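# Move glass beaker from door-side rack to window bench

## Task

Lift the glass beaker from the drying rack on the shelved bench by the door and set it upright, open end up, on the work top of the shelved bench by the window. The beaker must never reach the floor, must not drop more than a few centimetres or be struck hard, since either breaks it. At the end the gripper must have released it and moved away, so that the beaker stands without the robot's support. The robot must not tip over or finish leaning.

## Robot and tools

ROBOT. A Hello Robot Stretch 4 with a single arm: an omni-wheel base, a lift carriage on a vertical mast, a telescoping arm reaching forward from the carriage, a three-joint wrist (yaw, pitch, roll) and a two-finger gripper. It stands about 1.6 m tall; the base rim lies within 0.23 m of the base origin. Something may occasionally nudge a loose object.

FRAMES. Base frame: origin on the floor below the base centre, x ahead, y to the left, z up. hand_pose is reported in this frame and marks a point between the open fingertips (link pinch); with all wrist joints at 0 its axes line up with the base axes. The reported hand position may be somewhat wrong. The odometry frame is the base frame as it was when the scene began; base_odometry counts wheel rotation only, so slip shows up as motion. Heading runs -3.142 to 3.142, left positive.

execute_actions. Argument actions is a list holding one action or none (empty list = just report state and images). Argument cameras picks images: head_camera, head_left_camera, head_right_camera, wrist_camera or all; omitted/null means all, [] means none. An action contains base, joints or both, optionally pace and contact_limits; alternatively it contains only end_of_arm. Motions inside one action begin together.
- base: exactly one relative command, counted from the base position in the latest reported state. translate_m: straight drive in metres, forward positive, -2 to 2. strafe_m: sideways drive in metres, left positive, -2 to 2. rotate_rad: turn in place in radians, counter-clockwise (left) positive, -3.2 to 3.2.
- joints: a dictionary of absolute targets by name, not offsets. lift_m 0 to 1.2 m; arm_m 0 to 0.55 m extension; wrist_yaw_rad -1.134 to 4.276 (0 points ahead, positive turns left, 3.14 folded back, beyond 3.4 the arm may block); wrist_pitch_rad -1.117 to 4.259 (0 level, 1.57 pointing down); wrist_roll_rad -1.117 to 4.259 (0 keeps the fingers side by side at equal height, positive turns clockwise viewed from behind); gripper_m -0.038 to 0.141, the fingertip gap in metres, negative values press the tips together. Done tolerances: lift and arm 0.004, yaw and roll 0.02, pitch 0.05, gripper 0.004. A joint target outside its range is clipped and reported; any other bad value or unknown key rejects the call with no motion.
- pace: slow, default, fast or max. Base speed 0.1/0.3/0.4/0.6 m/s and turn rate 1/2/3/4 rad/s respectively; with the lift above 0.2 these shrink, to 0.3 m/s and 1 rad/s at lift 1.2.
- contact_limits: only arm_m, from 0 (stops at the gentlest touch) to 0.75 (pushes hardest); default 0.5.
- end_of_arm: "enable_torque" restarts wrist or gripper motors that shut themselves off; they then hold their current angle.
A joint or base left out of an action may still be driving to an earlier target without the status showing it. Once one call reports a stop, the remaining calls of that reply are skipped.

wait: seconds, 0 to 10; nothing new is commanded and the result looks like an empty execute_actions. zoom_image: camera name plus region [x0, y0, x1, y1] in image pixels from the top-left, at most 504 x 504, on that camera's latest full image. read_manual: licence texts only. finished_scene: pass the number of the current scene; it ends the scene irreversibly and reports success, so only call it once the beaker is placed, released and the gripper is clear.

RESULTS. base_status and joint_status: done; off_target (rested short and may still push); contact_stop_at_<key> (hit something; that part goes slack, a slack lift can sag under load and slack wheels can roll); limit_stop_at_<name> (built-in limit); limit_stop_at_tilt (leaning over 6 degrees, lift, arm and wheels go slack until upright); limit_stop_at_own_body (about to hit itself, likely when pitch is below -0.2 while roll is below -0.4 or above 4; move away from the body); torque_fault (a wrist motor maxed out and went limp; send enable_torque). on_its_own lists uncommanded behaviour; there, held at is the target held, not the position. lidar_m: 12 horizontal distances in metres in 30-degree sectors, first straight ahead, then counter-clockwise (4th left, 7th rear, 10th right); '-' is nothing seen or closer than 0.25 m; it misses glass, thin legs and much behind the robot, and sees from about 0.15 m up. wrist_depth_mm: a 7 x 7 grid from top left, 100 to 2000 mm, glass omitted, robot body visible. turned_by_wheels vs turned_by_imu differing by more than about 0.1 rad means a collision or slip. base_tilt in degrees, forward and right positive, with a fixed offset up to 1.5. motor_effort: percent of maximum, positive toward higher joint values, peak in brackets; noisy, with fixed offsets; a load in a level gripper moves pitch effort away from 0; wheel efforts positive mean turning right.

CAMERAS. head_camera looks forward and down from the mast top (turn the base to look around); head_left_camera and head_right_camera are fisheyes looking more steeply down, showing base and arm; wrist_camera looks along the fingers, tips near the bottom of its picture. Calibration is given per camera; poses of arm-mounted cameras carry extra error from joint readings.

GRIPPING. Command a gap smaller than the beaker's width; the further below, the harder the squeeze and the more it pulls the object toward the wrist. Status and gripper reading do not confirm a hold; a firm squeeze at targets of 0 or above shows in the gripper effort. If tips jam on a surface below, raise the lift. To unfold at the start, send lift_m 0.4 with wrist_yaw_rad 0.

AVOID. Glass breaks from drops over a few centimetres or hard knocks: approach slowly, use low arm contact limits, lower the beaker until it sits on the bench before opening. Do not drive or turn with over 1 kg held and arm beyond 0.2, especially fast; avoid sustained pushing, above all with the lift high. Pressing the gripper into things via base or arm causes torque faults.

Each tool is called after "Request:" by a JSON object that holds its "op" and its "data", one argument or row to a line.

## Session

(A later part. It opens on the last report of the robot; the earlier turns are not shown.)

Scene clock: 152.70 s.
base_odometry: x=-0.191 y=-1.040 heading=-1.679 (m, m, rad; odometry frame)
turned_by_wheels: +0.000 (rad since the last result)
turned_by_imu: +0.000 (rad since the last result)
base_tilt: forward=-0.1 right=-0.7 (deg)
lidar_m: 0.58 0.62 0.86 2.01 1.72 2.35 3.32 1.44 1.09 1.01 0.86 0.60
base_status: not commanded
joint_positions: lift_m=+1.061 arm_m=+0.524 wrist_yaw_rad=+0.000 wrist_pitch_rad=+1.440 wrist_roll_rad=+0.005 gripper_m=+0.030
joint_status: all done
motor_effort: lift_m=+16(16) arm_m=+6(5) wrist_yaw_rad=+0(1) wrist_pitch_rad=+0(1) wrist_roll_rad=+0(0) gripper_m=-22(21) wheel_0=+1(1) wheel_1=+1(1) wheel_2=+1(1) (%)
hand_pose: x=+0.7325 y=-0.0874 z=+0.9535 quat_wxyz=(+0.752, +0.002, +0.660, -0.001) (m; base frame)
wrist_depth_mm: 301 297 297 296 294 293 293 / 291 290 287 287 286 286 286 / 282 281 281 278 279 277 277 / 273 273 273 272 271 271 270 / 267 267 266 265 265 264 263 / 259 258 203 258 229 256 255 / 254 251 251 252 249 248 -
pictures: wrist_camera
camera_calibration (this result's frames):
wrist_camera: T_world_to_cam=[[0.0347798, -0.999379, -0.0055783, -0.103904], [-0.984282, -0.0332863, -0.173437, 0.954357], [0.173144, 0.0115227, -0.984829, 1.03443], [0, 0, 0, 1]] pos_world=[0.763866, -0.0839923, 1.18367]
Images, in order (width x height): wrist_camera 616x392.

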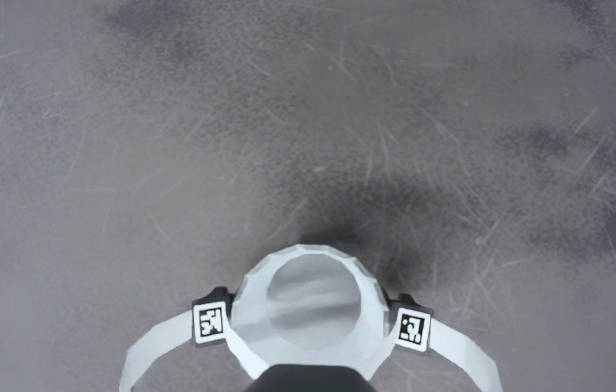

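Request:
{"op": "execute_actions", "data": {
  "actions": [
    {"joints":{"lift_m":1.052},"pace":"slow"}
  ],
  "cameras": ["wrist_camera","head_right_camera"]
}}

Request:
{"op": "zoom_image", "data": {
  "camera": "head_right_camera",
  "region": [170, 270, 250, 350]
}}

Scene clock: 156.67 s.
base_odometry: x=-0.191 y=-1.040 heading=-1.679 (m, m, rad; odometry frame)
turned_by_wheels: +0.000 (rad since the last result)
turned_by_imu: +0.000 (rad since the last result)
base_tilt: forward=-0.1 right=-0.8 (deg)
lidar_m: 0.56 0.62 0.81 2.02 1.74 2.35 3.31 1.46 1.11 0.95 0.85 0.61
base_status: not commanded
joint_positions: lift_m=+1.052 arm_m=+0.524 wrist_yaw_rad=+0.000 wrist_pitch_rad=+1.440 wrist_roll_rad=+0.005 gripper_m=+0.030
joint_status: all done
motor_effort: lift_m=+15(21) arm_m=+6(6) wrist_yaw_rad=-1(0) wrist_pitch_rad=+0(0) wrist_roll_rad=-1(1) gripper_m=-21(20) wheel_0=+1(1) wheel_1=+1(1) wheel_2=+1(1) (%)
hand_pose: x=+0.7325 y=-0.0874 z=+0.9446 quat_wxyz=(+0.752, +0.002, +0.660, -0.001) (m; base frame)
wrist_depth_mm: 290 289 287 287 286 286 283 / 283 282 279 278 278 278 277 / 274 273 272 271 271 268 270 / 266 265 265 264 263 262 262 / 259 258 257 257 256 256 255 / 251 251 207 250 229 249 248 / 246 243 242 245 242 240 -
pictures: head_right_camera, wrist_camera
camera_calibration (this result's frames):
wrist_camera: T_world_to_cam=[[0.0347798, -0.999379, -0.0055784, -0.103954], [-0.984283, -0.0332863, -0.173434, 0.952811], [0.173141, 0.0115227, -0.98483, 1.02566], [0, 0, 0, 1]] pos_world=[0.763867, -0.0839923, 1.17477]
Images, in order (width x height): head_right_camera 420x672, wrist_camera 616x392.

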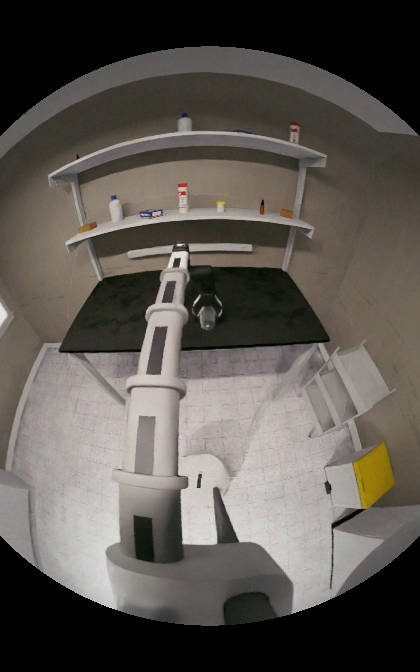

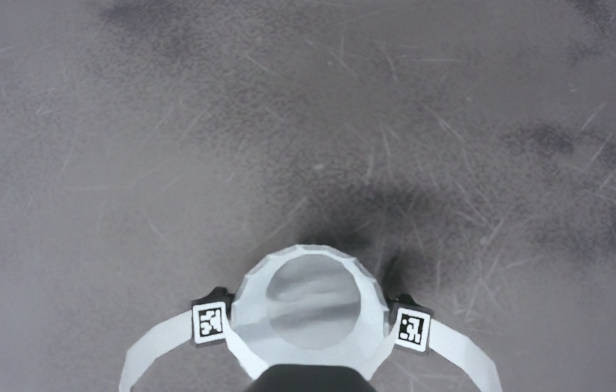

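Region (170, 270, 250, 350) of head_right_camera's 420x672 image, scaled by 6.300, with more detail than that image has.

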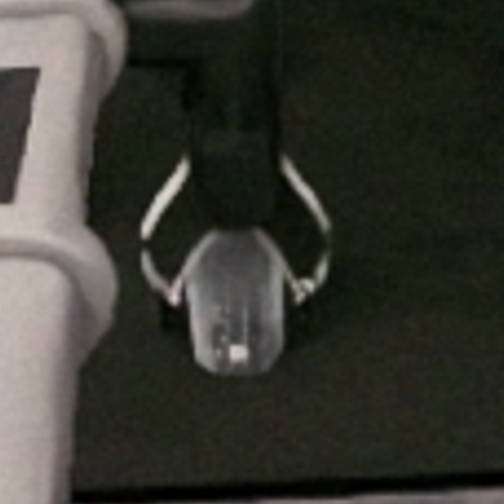

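Request:
{"op": "execute_actions", "data": {
  "actions": [
    {"joints":{"gripper_m":0.13}}
  ],
  "cameras": ["wrist_camera","head_right_camera"]
}}

Scene clock: 160.57 s.
base_odometry: x=-0.191 y=-1.040 heading=-1.679 (m, m, rad; odometry frame)
turned_by_wheels: +0.000 (rad since the last result)
turned_by_imu: +0.000 (rad since the last result)
base_tilt: forward=-0.1 right=-0.8 (deg)
lidar_m: 0.57 0.62 0.84 2.04 1.74 2.36 3.32 1.44 1.09 0.96 0.83 0.60
base_status: not commanded
joint_positions: lift_m=+1.052 arm_m=+0.524 wrist_yaw_rad=-0.001 wrist_pitch_rad=+1.440 wrist_roll_rad=+0.005 gripper_m=+0.130
joint_status: all done
motor_effort: lift_m=+15(15) arm_m=+6(6) wrist_yaw_rad=+1(3) wrist_pitch_rad=+1(3) wrist_roll_rad=-1(1) gripper_m=+0(18) wheel_0=+1(1) wheel_1=+1(1) wheel_2=+1(1) (%)
hand_pose: x=+0.7324 y=-0.0874 z=+0.9446 quat_wxyz=(+0.752, +0.002, +0.660, -0.002) (m; base frame)
wrist_depth_mm: 293 290 290 289 290 287 287 / 282 283 281 281 281 279 278 / 274 274 273 272 272 271 272 / 268 267 266 265 265 264 265 / 259 260 259 258 259 256 256 / 252 251 251 251 251 249 249 / 247 245 246 145 244 243 -
pictures: head_right_camera, wrist_camera
camera_calibration (this result's frames):
wrist_camera: T_world_to_cam=[[0.034107, -0.999403, -0.00557596, -0.103489], [-0.984293, -0.0326233, -0.173504, 0.952903], [0.173218, 0.0114061, -0.984817, 1.0256], [0, 0, 0, 1]] pos_world=[0.763814, -0.0840387, 1.17478]
Images, in order (width x height): head_right_camera 420x672, wrist_camera 616x392.

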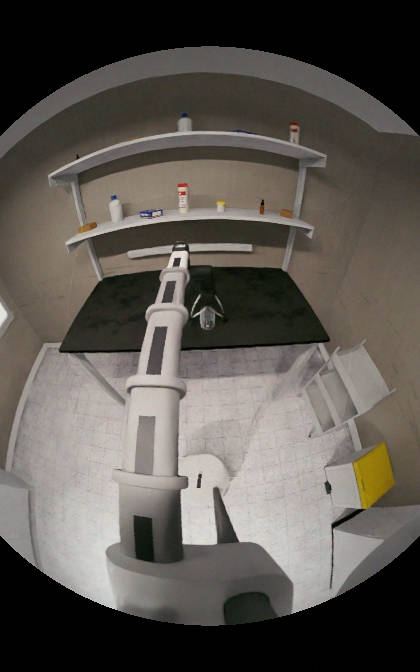

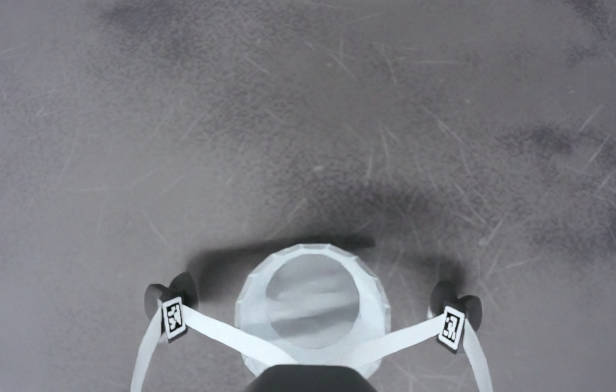

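Request:
{"op": "execute_actions", "data": {
  "actions": [
    {"joints":{"lift_m":1.09}}
  ],
  "cameras": []
}}

Request:
{"op": "execute_actions", "data": {
  "actions": [
    {"joints":{"arm_m":0.09},"pace":"fast"}
  ],
  "cameras": []
}}

Request:
{"op": "execute_actions", "data": {
  "actions": [
    {"joints":{"lift_m":0.792,"wrist_pitch_rad":0.0},"pace":"fast"}
  ],
  "cameras": ["wrist_camera","head_camera"]
}}

Scene clock: 175.07 s.
base_odometry: x=-0.191 y=-1.040 heading=-1.679 (m, m, rad; odometry frame)
turned_by_wheels: +0.000 (rad since the last result)
turned_by_imu: +0.000 (rad since the last result)
base_tilt: forward=+0.0 right=-0.8 (deg)
lidar_m: 0.57 0.62 0.85 2.02 1.74 2.34 3.30 1.47 1.08 0.99 0.82 0.61
base_status: not commanded
joint_positions: lift_m=+1.090 arm_m=+0.524 wrist_yaw_rad=+0.000 wrist_pitch_rad=+1.440 wrist_roll_rad=+0.005 gripper_m=+0.130
joint_status: all done
motor_effort: lift_m=+24(21) arm_m=+5(6) wrist_yaw_rad=+0(1) wrist_pitch_rad=+0(1) wrist_roll_rad=+0(1) gripper_m=+0(1) wheel_0=+1(1) wheel_1=+1(1) wheel_2=+1(1) (%)
hand_pose: x=+0.7325 y=-0.0874 z=+0.9818 quat_wxyz=(+0.752, +0.002, +0.660, -0.002) (m; base frame)
wrist_depth_mm: 332 330 327 327 325 325 325 / 324 320 320 319 317 317 317 / 315 310 310 310 309 307 307 / 304 303 301 301 301 300 297 / 294 294 294 294 293 293 291 / 286 286 283 286 285 281 283 / 281 279 279 151 278 276 276
pictures: none
No camera images: the call's "cameras" was empty. Leave "cameras" out to get every camera's image.

Scene clock: 177.07 s.
base_odometry: x=-0.191 y=-1.040 heading=-1.679 (m, m, rad; odometry frame)
turned_by_wheels: +0.000 (rad since the last result)
turned_by_imu: +0.000 (rad since the last result)
base_tilt: forward=+0.0 right=-0.8 (deg)
lidar_m: 0.58 0.59 0.86 2.01 1.73 2.37 3.34 1.39 1.09 0.99 0.88 0.59
base_status: not commanded
joint_positions: lift_m=+1.090 arm_m=+0.091 wrist_yaw_rad=+0.000 wrist_pitch_rad=+1.441 wrist_roll_rad=+0.005 gripper_m=+0.130
joint_status: all done
motor_effort: lift_m=+24(24) arm_m=-5(4) wrist_yaw_rad=+0(1) wrist_pitch_rad=+0(0) wrist_roll_rad=-1(1) gripper_m=+0(1) wheel_0=+1(1) wheel_1=+1(1) wheel_2=+1(1) (%)
hand_pose: x=+0.2993 y=-0.0874 z=+0.9818 quat_wxyz=(+0.752, +0.002, +0.660, -0.002) (m; base frame)
wrist_depth_mm: 1366 1366 1397 1366 1366 1366 1366 / 1366 1366 1308 1336 1308 1308 1308 / 1281 1281 1281 1281 1308 1255 1060 / 1255 1255 1229 1229 1229 1229 1229 / 1229 1255 1205 1229 1205 1229 1205 / 1160 1182 991 1160 1205 1182 1160 / 1160 1160 960 151 1138 1138 1138
pictures: none
No camera images: the call's "cameras" was empty. Leave "cameras" out to get every camera's image.

Scene clock: 178.90 s.
base_odometry: x=-0.191 y=-1.040 heading=-1.679 (m, m, rad; odometry frame)
turned_by_wheels: +0.000 (rad since the last result)
turned_by_imu: +0.000 (rad since the last result)
base_tilt: forward=-0.1 right=-0.8 (deg)
lidar_m: 0.58 0.61 0.86 2.06 1.74 2.35 3.31 1.43 1.09 1.00 0.83 0.63
base_status: not commanded
joint_positions: lift_m=+0.792 arm_m=+0.091 wrist_yaw_rad=+0.000 wrist_pitch_rad=+0.003 wrist_roll_rad=+0.005 gripper_m=+0.130
joint_status: all done
motor_effort: lift_m=+16(21) arm_m=-5(5) wrist_yaw_rad=-1(1) wrist_pitch_rad=-7(12) wrist_roll_rad=+0(1) gripper_m=-4(1) wheel_0=+1(1) wheel_1=+1(1) wheel_2=+1(1) (%)
hand_pose: x=+0.5503 y=-0.0874 z=+0.9697 quat_wxyz=(+1.000, +0.002, +0.001, +0.000) (m; base frame)
wrist_depth_mm: 1078 1078 1098 1078 1098 1078 1078 / 976 991 976 976 946 891 831 / 1060 1078 1060 1078 1060 1078 1098 / 1060 1060 1098 1060 1078 1060 1078 / 750 831 917 1008 1078 1060 1025 / 355 340 362 413 421 375 424 / 270 268 270 151 271 271 279
pictures: head_camera, wrist_camera
camera_calibration (this result's frames):
wrist_camera: T_world_to_cam=[[0.0102476, -0.99938, 0.033683, -0.122021], [0.0412474, -0.0332336, -0.998596, 1.01371], [0.999096, 0.0116226, 0.0408812, -0.367197], [0, 0, 0, 1]] pos_world=[0.326302, -0.0839887, 1.0314]
Images, in order (width x height): head_camera 420x560, wrist_camera 616x392.

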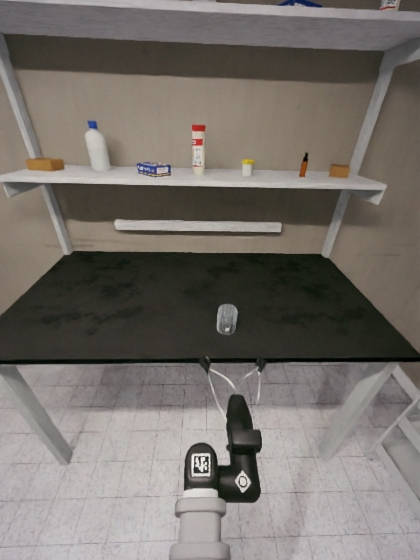

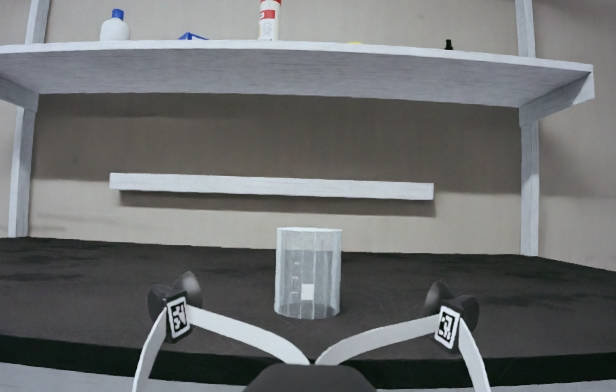

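Request:
{"op": "execute_actions", "data": {
  "actions": [
    {"joints":{"arm_m":0.278},"contact_limits":{"arm_m":0.2}}
  ],
  "cameras": ["wrist_camera","head_camera"]
}}

Scene clock: 187.17 s.
base_odometry: x=-0.191 y=-1.040 heading=-1.679 (m, m, rad; odometry frame)
turned_by_wheels: +0.000 (rad since the last result)
turned_by_imu: +0.000 (rad since the last result)
base_tilt: forward=+0.0 right=-0.7 (deg)
lidar_m: 0.58 0.59 0.83 2.03 1.75 2.35 3.32 1.44 1.11 0.98 0.83 0.61
base_status: not commanded
joint_positions: lift_m=+0.792 arm_m=+0.277 wrist_yaw_rad=+0.000 wrist_pitch_rad=+0.002 wrist_roll_rad=+0.005 gripper_m=+0.130
joint_status: all done
motor_effort: lift_m=+16(16) arm_m=+6(9) wrist_yaw_rad=+0(0) wrist_pitch_rad=-6(6) wrist_roll_rad=+0(2) gripper_m=-1(1) wheel_0=+1(1) wheel_1=+1(1) wheel_2=+1(1) (%)
contact_limits: arm_m 0.2
hand_pose: x=+0.7364 y=-0.0874 z=+0.9698 quat_wxyz=(+1.000, +0.002, +0.001, +0.000) (m; base frame)
wrist_depth_mm: 699 683 676 683 668 627 627 / 891 878 891 891 891 891 820 / 878 878 891 878 904 891 878 / 866 866 878 891 878 891 878 / 741 831 878 866 878 878 842 / 349 336 357 413 418 373 415 / 245 235 251 151 259 255 -
pictures: head_camera, wrist_camera
camera_calibration (this result's frames):
wrist_camera: T_world_to_cam=[[0.0102078, -0.99938, 0.0336871, -0.123915], [0.0416633, -0.0332346, -0.998579, 1.00582], [0.99908, 0.0115968, 0.0412983, -0.553579], [0, 0, 0, 1]] pos_world=[0.512428, -0.0839903, 1.03143]
Images, in order (width x height): head_camera 420x560, wrist_camera 616x392.

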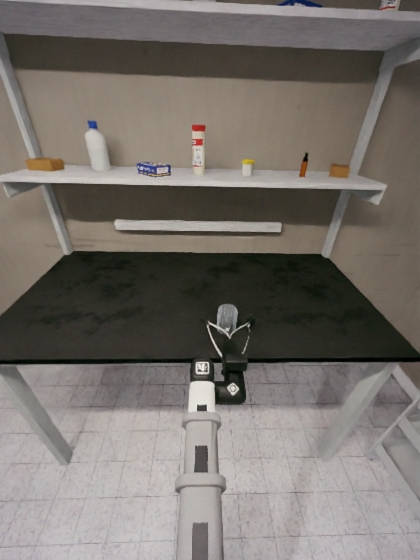

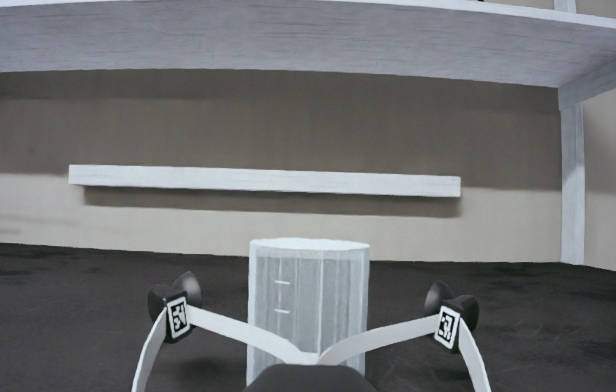

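Request:
{"op": "execute_actions", "data": {
  "actions": [
    {"joints":{"gripper_m":0.03}}
  ],
  "cameras": ["wrist_camera"]
}}

Scene clock: 191.07 s.
base_odometry: x=-0.191 y=-1.040 heading=-1.679 (m, m, rad; odometry frame)
turned_by_wheels: +0.000 (rad since the last result)
turned_by_imu: +0.000 (rad since the last result)
base_tilt: forward=+0.0 right=-0.8 (deg)
lidar_m: 0.56 0.60 0.84 2.03 1.73 2.35 3.32 1.44 1.09 0.95 0.84 0.62
base_status: not commanded
joint_positions: lift_m=+0.792 arm_m=+0.277 wrist_yaw_rad=+0.000 wrist_pitch_rad=+0.002 wrist_roll_rad=+0.005 gripper_m=+0.030
joint_status: all done
motor_effort: lift_m=+16(16) arm_m=+6(6) wrist_yaw_rad=-2(1) wrist_pitch_rad=-5(5) wrist_roll_rad=+0(0) gripper_m=-22(20) wheel_0=+1(1) wheel_1=+1(1) wheel_2=+1(2) (%)
hand_pose: x=+0.7365 y=-0.0874 z=+0.9698 quat_wxyz=(+1.000, +0.002, +0.001, +0.000) (m; base frame)
wrist_depth_mm: 699 683 683 683 654 634 627 / 891 891 878 878 891 891 831 / 878 878 878 891 891 891 904 / 866 878 866 866 878 878 891 / 750 809 866 866 866 866 842 / 351 373 204 410 228 418 418 / 245 226 235 276 240 236 -
pictures: wrist_camera
camera_calibration (this result's frames):
wrist_camera: T_world_to_cam=[[0.0103105, -0.999379, 0.0336872, -0.123961], [0.0416667, -0.0332304, -0.998579, 1.00582], [0.999078, 0.0116995, 0.0412982, -0.553579], [0, 0, 0, 1]] pos_world=[0.512438, -0.0839837, 1.03143]
Images, in order (width x height): wrist_camera 616x392.

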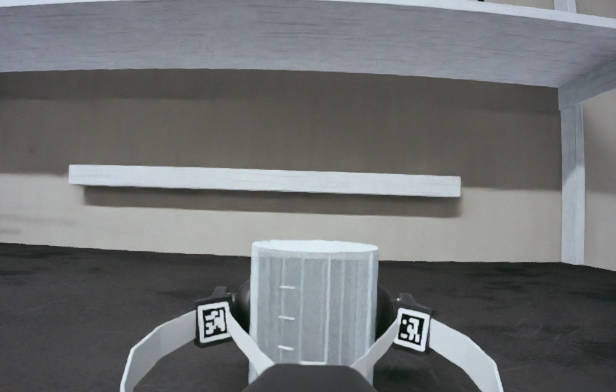

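Request:
{"op": "execute_actions", "data": {
  "actions": [
    {"joints":{"lift_m":0.87}}
  ],
  "cameras": []
}}

Request:
{"op": "execute_actions", "data": {
  "actions": [
    {"joints":{"wrist_roll_rad":3.1416}}
  ],
  "cameras": ["wrist_camera","head_camera"]
}}

Scene clock: 194.93 s.
base_odometry: x=-0.191 y=-1.040 heading=-1.679 (m, m, rad; odometry frame)
turned_by_wheels: +0.000 (rad since the last result)
turned_by_imu: +0.000 (rad since the last result)
base_tilt: forward=-0.1 right=-0.7 (deg)
lidar_m: 0.58 0.60 0.83 2.06 1.75 2.36 3.32 1.45 1.09 0.99 0.87 0.62
base_status: not commanded
joint_positions: lift_m=+0.870 arm_m=+0.277 wrist_yaw_rad=+0.000 wrist_pitch_rad=+0.003 wrist_roll_rad=+0.005 gripper_m=+0.030
joint_status: all done
motor_effort: lift_m=+24(23) arm_m=+6(6) wrist_yaw_rad=+0(1) wrist_pitch_rad=-8(7) wrist_roll_rad=-2(2) gripper_m=-21(23) wheel_0=+1(1) wheel_1=+1(1) wheel_2=+1(1) (%)
hand_pose: x=+0.7365 y=-0.0874 z=+1.0470 quat_wxyz=(+1.000, +0.002, +0.002, +0.000) (m; base frame)
wrist_depth_mm: 580 597 634 634 904 904 878 / 741 750 750 741 723 683 654 / 866 891 891 866 891 891 891 / 866 891 878 878 878 866 878 / 866 878 866 866 878 866 878 / 603 634 204 699 228 707 707 / 418 382 397 466 407 402 466
pictures: none
No camera images: the call's "cameras" was empty. Leave "cameras" out to get every camera's image.

Scene clock: 197.37 s.
base_odometry: x=-0.191 y=-1.040 heading=-1.679 (m, m, rad; odometry frame)
turned_by_wheels: +0.000 (rad since the last result)
turned_by_imu: +0.000 (rad since the last result)
base_tilt: forward=-0.1 right=-0.7 (deg)
lidar_m: 0.58 0.61 0.85 2.03 1.76 2.36 3.30 1.44 1.09 0.97 0.86 0.61
base_status: not commanded
joint_positions: lift_m=+0.870 arm_m=+0.277 wrist_yaw_rad=+0.000 wrist_pitch_rad=+0.003 wrist_roll_rad=+3.141 gripper_m=+0.030
joint_status: all done
motor_effort: lift_m=+24(24) arm_m=+6(5) wrist_yaw_rad=-1(1) wrist_pitch_rad=-8(7) wrist_roll_rad=+0(4) gripper_m=-20(22) wheel_0=+1(1) wheel_1=+1(1) wheel_2=+1(1) (%)
hand_pose: x=+0.7365 y=-0.0874 z=+1.0470 quat_wxyz=(+0.000, +1.000, +0.000, -0.002) (m; base frame)
wrist_depth_mm: 146 143 144 142 138 132 - / 203 206 204 201 193 185 178 / 389 379 368 353 338 317 301 / 904 891 878 878 866 878 854 / 891 891 891 878 866 866 842 / 904 878 204 878 228 854 842 / 798 778 820 854 854 831 842
pictures: head_camera, wrist_camera
camera_calibration (this result's frames):
wrist_camera: T_world_to_cam=[[0.0097382, 0.999207, -0.0386132, 0.124167], [0.0471826, 0.0381129, 0.998159, -1.00549], [0.998839, -0.0115421, -0.046774, -0.466415], [0, 0, 0, 1]] pos_world=[0.512106, -0.09113, 0.986619]
Images, in order (width x height): head_camera 420x560, wrist_camera 616x392.

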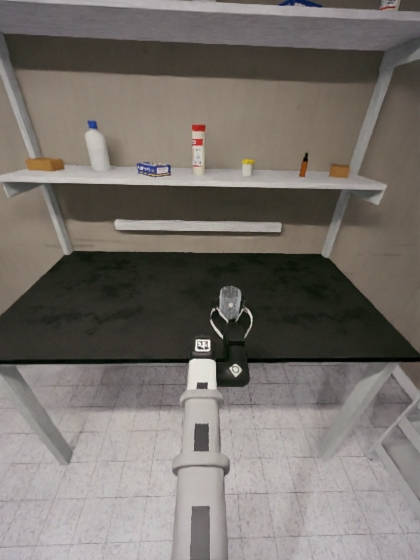

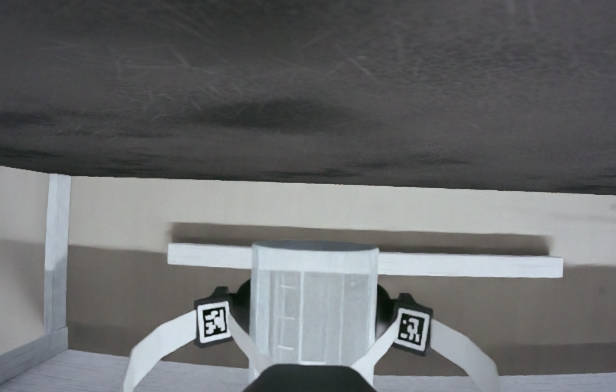

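Request:
{"op": "execute_actions", "data": {
  "actions": [
    {"joints":{"lift_m":0.792,"wrist_roll_rad":3.146}}
  ],
  "cameras": ["wrist_camera","head_camera"]
}}

Scene clock: 203.43 s.
base_odometry: x=-0.191 y=-1.040 heading=-1.679 (m, m, rad; odometry frame)
turned_by_wheels: +0.000 (rad since the last result)
turned_by_imu: +0.000 (rad since the last result)
base_tilt: forward=-0.1 right=-0.8 (deg)
lidar_m: 0.58 0.59 0.86 2.01 1.75 2.33 3.31 1.44 1.10 0.98 0.87 0.61
base_status: not commanded
joint_positions: lift_m=+0.792 arm_m=+0.277 wrist_yaw_rad=+0.000 wrist_pitch_rad=+0.003 wrist_roll_rad=+3.146 gripper_m=+0.030
joint_status: all done
motor_effort: lift_m=+16(20) arm_m=+6(6) wrist_yaw_rad=-1(1) wrist_pitch_rad=-7(8) wrist_roll_rad=+1(1) gripper_m=-23(22) wheel_0=+1(1) wheel_1=+1(1) wheel_2=+1(1) (%)
hand_pose: x=+0.7365 y=-0.0874 z=+0.9696 quat_wxyz=(-0.002, +1.000, +0.000, -0.002) (m; base frame)
wrist_depth_mm: 137 135 134 132 131 130 - / 136 134 133 132 130 129 - / 135 134 132 131 129 128 - / - - - - - - - / 904 891 878 866 866 854 854 / 891 878 204 854 228 842 831 / 878 878 866 866 842 842 842
pictures: head_camera, wrist_camera
camera_calibration (this result's frames):
wrist_camera: T_world_to_cam=[[0.00975053, 0.999367, -0.0342099, 0.116915], [0.0472291, 0.0337131, 0.998315, -0.928832], [0.998836, -0.0113498, -0.0468705, -0.469924], [0, 0, 0, 1]] pos_world=[0.512105, -0.090861, 0.909241]
Images, in order (width x height): head_camera 420x560, wrist_camera 616x392.

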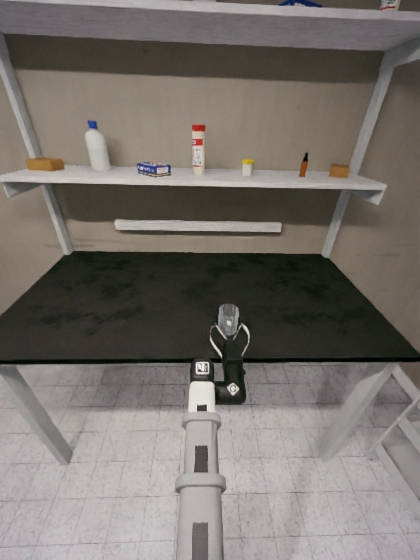

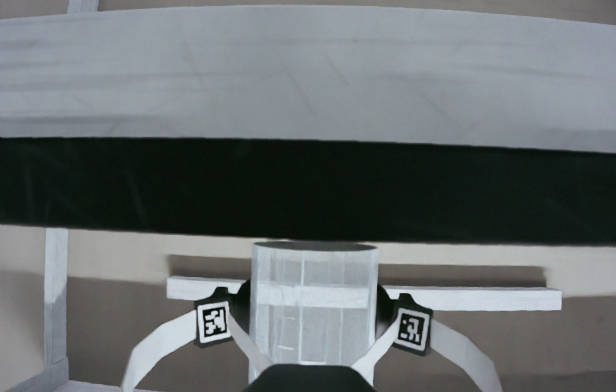

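Request:
{"op": "execute_actions", "data": {
  "actions": [
    {"joints":{"lift_m":0.783},"pace":"slow"}
  ],
  "cameras": ["wrist_camera"]
}}

Scene clock: 206.10 s.
base_odometry: x=-0.191 y=-1.040 heading=-1.679 (m, m, rad; odometry frame)
turned_by_wheels: +0.000 (rad since the last result)
turned_by_imu: +0.000 (rad since the last result)
base_tilt: forward=+0.0 right=-0.8 (deg)
lidar_m: 0.58 0.59 0.83 2.04 1.74 2.35 3.32 1.43 1.11 1.00 0.84 0.62
base_status: not commanded
joint_positions: lift_m=+0.783 arm_m=+0.277 wrist_yaw_rad=+0.000 wrist_pitch_rad=+0.003 wrist_roll_rad=+3.146 gripper_m=+0.030
joint_status: all done
motor_effort: lift_m=+16(19) arm_m=+6(5) wrist_yaw_rad=-1(1) wrist_pitch_rad=-7(8) wrist_roll_rad=+1(1) gripper_m=-24(22) wheel_0=+1(1) wheel_1=+1(1) wheel_2=+1(1) (%)
hand_pose: x=+0.7365 y=-0.0874 z=+0.9606 quat_wxyz=(-0.002, +1.000, +0.000, -0.002) (m; base frame)
wrist_depth_mm: 137 500 134 133 132 504 878 / 136 134 133 132 130 129 - / 134 133 132 130 129 128 - / - - - - - - - / 904 - - - - - - / 891 878 203 866 228 831 842 / 878 878 866 854 854 831 842
pictures: wrist_camera
camera_calibration (this result's frames):
wrist_camera: T_world_to_cam=[[0.00975056, 0.999367, -0.0342099, 0.116608], [0.047229, 0.0337131, 0.998315, -0.919859], [0.998836, -0.0113498, -0.0468704, -0.470346], [0, 0, 0, 1]] pos_world=[0.512106, -0.090861, 0.900253]
Images, in order (width x height): wrist_camera 616x392.

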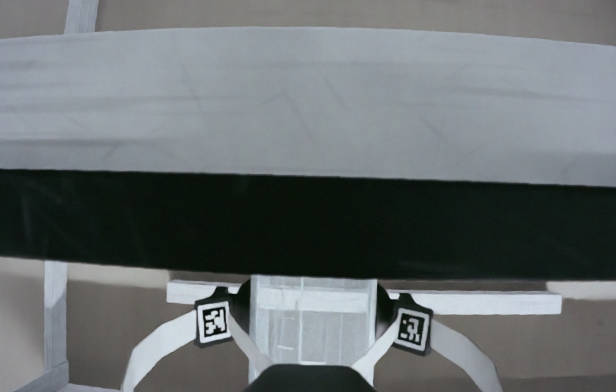

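Request:
{"op": "execute_actions", "data": {
  "actions": [
    {"joints":{"lift_m":0.776},"pace":"slow"}
  ],
  "cameras": []
}}

Scene clock: 208.77 s.
base_odometry: x=-0.191 y=-1.040 heading=-1.679 (m, m, rad; odometry frame)
turned_by_wheels: +0.000 (rad since the last result)
turned_by_imu: +0.000 (rad since the last result)
base_tilt: forward=+0.0 right=-0.7 (deg)
lidar_m: 0.57 0.60 0.85 2.05 1.74 2.35 3.34 1.41 1.06 0.99 0.86 0.61
base_status: not commanded
joint_positions: lift_m=+0.777 arm_m=+0.277 wrist_yaw_rad=+0.000 wrist_pitch_rad=-0.003 wrist_roll_rad=+3.146 gripper_m=+0.030
joint_status: all done
motor_effort: lift_m=+13(12) arm_m=+6(6) wrist_yaw_rad=+0(1) wrist_pitch_rad=+10(11) wrist_roll_rad=+1(2) gripper_m=-21(20) wheel_0=+1(1) wheel_1=+1(1) wheel_2=+1(1) (%)
hand_pose: x=+0.7364 y=-0.0874 z=+0.9556 quat_wxyz=(-0.002, +1.000, +0.000, +0.002) (m; base frame)
wrist_depth_mm: 469 504 512 508 504 866 866 / 134 133 131 130 129 128 - / 133 132 131 129 128 126 - / - - 130 129 128 126 - / - - - - - - - / 904 891 195 878 206 798 842 / 891 878 866 866 854 842 842
pictures: none
No camera images: the call's "cameras" was empty. Leave "cameras" out to get every camera's image.

Touching now. Release.

Request:
{"op": "execute_actions", "data": {
  "actions": [
    {"joints":{"lift_m":0.781,"gripper_m":0.13}}
  ],
  "cameras": ["head_camera","wrist_camera"]
}}

Scene clock: 212.73 s.
base_odometry: x=-0.191 y=-1.040 heading=-1.679 (m, m, rad; odometry frame)
turned_by_wheels: +0.000 (rad since the last result)
turned_by_imu: +0.000 (rad since the last result)
base_tilt: forward=-0.1 right=-0.7 (deg)
lidar_m: 0.59 0.61 0.85 2.04 1.75 2.34 3.33 1.44 1.09 1.00 0.83 0.63
base_status: not commanded
joint_positions: lift_m=+0.781 arm_m=+0.277 wrist_yaw_rad=+0.000 wrist_pitch_rad=+0.002 wrist_roll_rad=+3.146 gripper_m=+0.130
joint_status: all done
motor_effort: lift_m=+24(21) arm_m=+6(6) wrist_yaw_rad=+0(1) wrist_pitch_rad=-3(11) wrist_roll_rad=+0(1) gripper_m=+2(21) wheel_0=+1(1) wheel_1=+1(1) wheel_2=+1(1) (%)
hand_pose: x=+0.7364 y=-0.0874 z=+0.9584 quat_wxyz=(-0.002, +1.000, +0.000, -0.001) (m; base frame)
wrist_depth_mm: 136 500 517 512 508 878 878 / 135 134 132 131 130 129 - / 134 133 132 130 129 128 - / - - - - 128 127 - / - - - - - - - / 891 891 820 854 809 788 842 / 878 878 866 151 854 854 831
pictures: head_camera, wrist_camera
camera_calibration (this result's frames):
wrist_camera: T_world_to_cam=[[0.0100485, 0.999368, -0.0340839, 0.116264], [0.0456858, 0.0335912, 0.998391, -0.916638], [0.998905, -0.0115894, -0.0453194, -0.471988], [0, 0, 0, 1]] pos_world=[0.512181, -0.0908699, 0.897736]
Images, in order (width x height): head_camera 420x560, wrist_camera 616x392.

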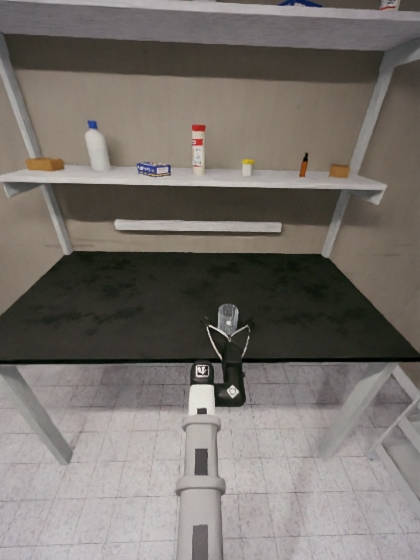

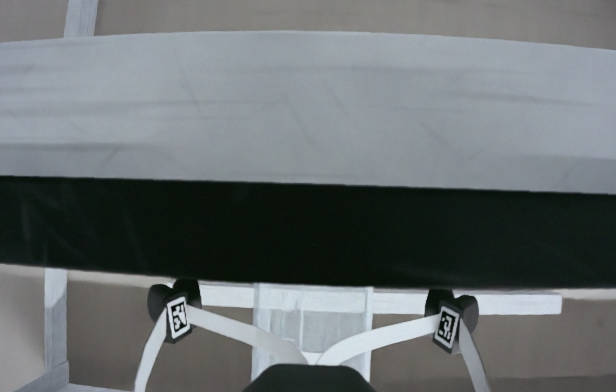

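Request:
{"op": "execute_actions", "data": {
  "actions": [
    {"base":{"translate_m":-0.3},"joints":{"arm_m":0.0,"lift_m":0.788},"pace":"fast"}
  ],
  "cameras": ["head_camera"]
}}

Request:
{"op": "zoom_image", "data": {
  "camera": "head_camera",
  "region": [170, 230, 290, 330]
}}

Scene clock: 217.83 s.
base_odometry: x=-0.158 y=-0.742 heading=-1.679 (m, m, rad; odometry frame)
turned_by_wheels: +0.000 (rad since the last result)
turned_by_imu: +0.000 (rad since the last result)
base_tilt: forward=-0.1 right=-0.8 (deg)
lidar_m: 0.86 0.92 2.34 1.67 1.72 2.37 2.52 1.42 1.09 1.04 1.09 0.93
base_status: done
joint_positions: lift_m=+0.788 arm_m=+0.001 wrist_yaw_rad=+0.000 wrist_pitch_rad=+0.002 wrist_roll_rad=+3.146 gripper_m=+0.130
joint_status: all done
motor_effort: lift_m=+23(25) arm_m=-5(8) wrist_yaw_rad=+0(1) wrist_pitch_rad=-6(5) wrist_roll_rad=+1(1) gripper_m=-2(0) wheel_0=-1(6) wheel_1=-1(8) wheel_2=+1(9) (%)
hand_pose: x=+0.4604 y=-0.0875 z=+0.9653 quat_wxyz=(-0.002, +1.000, +0.000, -0.001) (m; base frame)
wrist_depth_mm: 768 1537 1499 1464 1464 1464 1464 / 1499 1499 1499 1499 1464 1430 1464 / 778 1499 1499 1499 1464 1464 1430 / 732 715 715 707 699 699 699 / 1537 1464 1499 1464 1430 1464 1397 / 1499 1499 1366 1464 1464 1366 1397 / 1464 1464 1366 151 1160 1118 1138
pictures: head_camera
Images, in order (width x height): head_camera 420x560.

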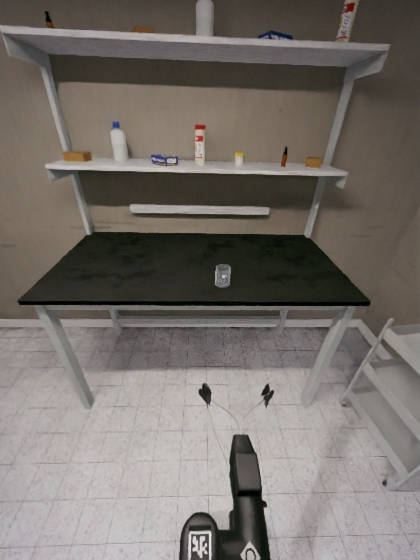

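Region (170, 230, 290, 330) of head_camera's 420x560 image, scaled by 4.200, with more detail than that image has.

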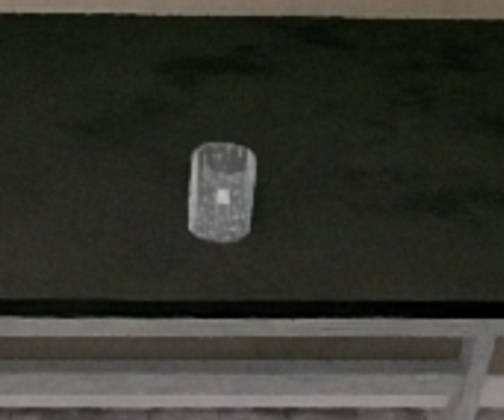

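Request:
{"op": "finished_scene", "data": {
  "scene": 1
}}

The scene is finished: the task was done.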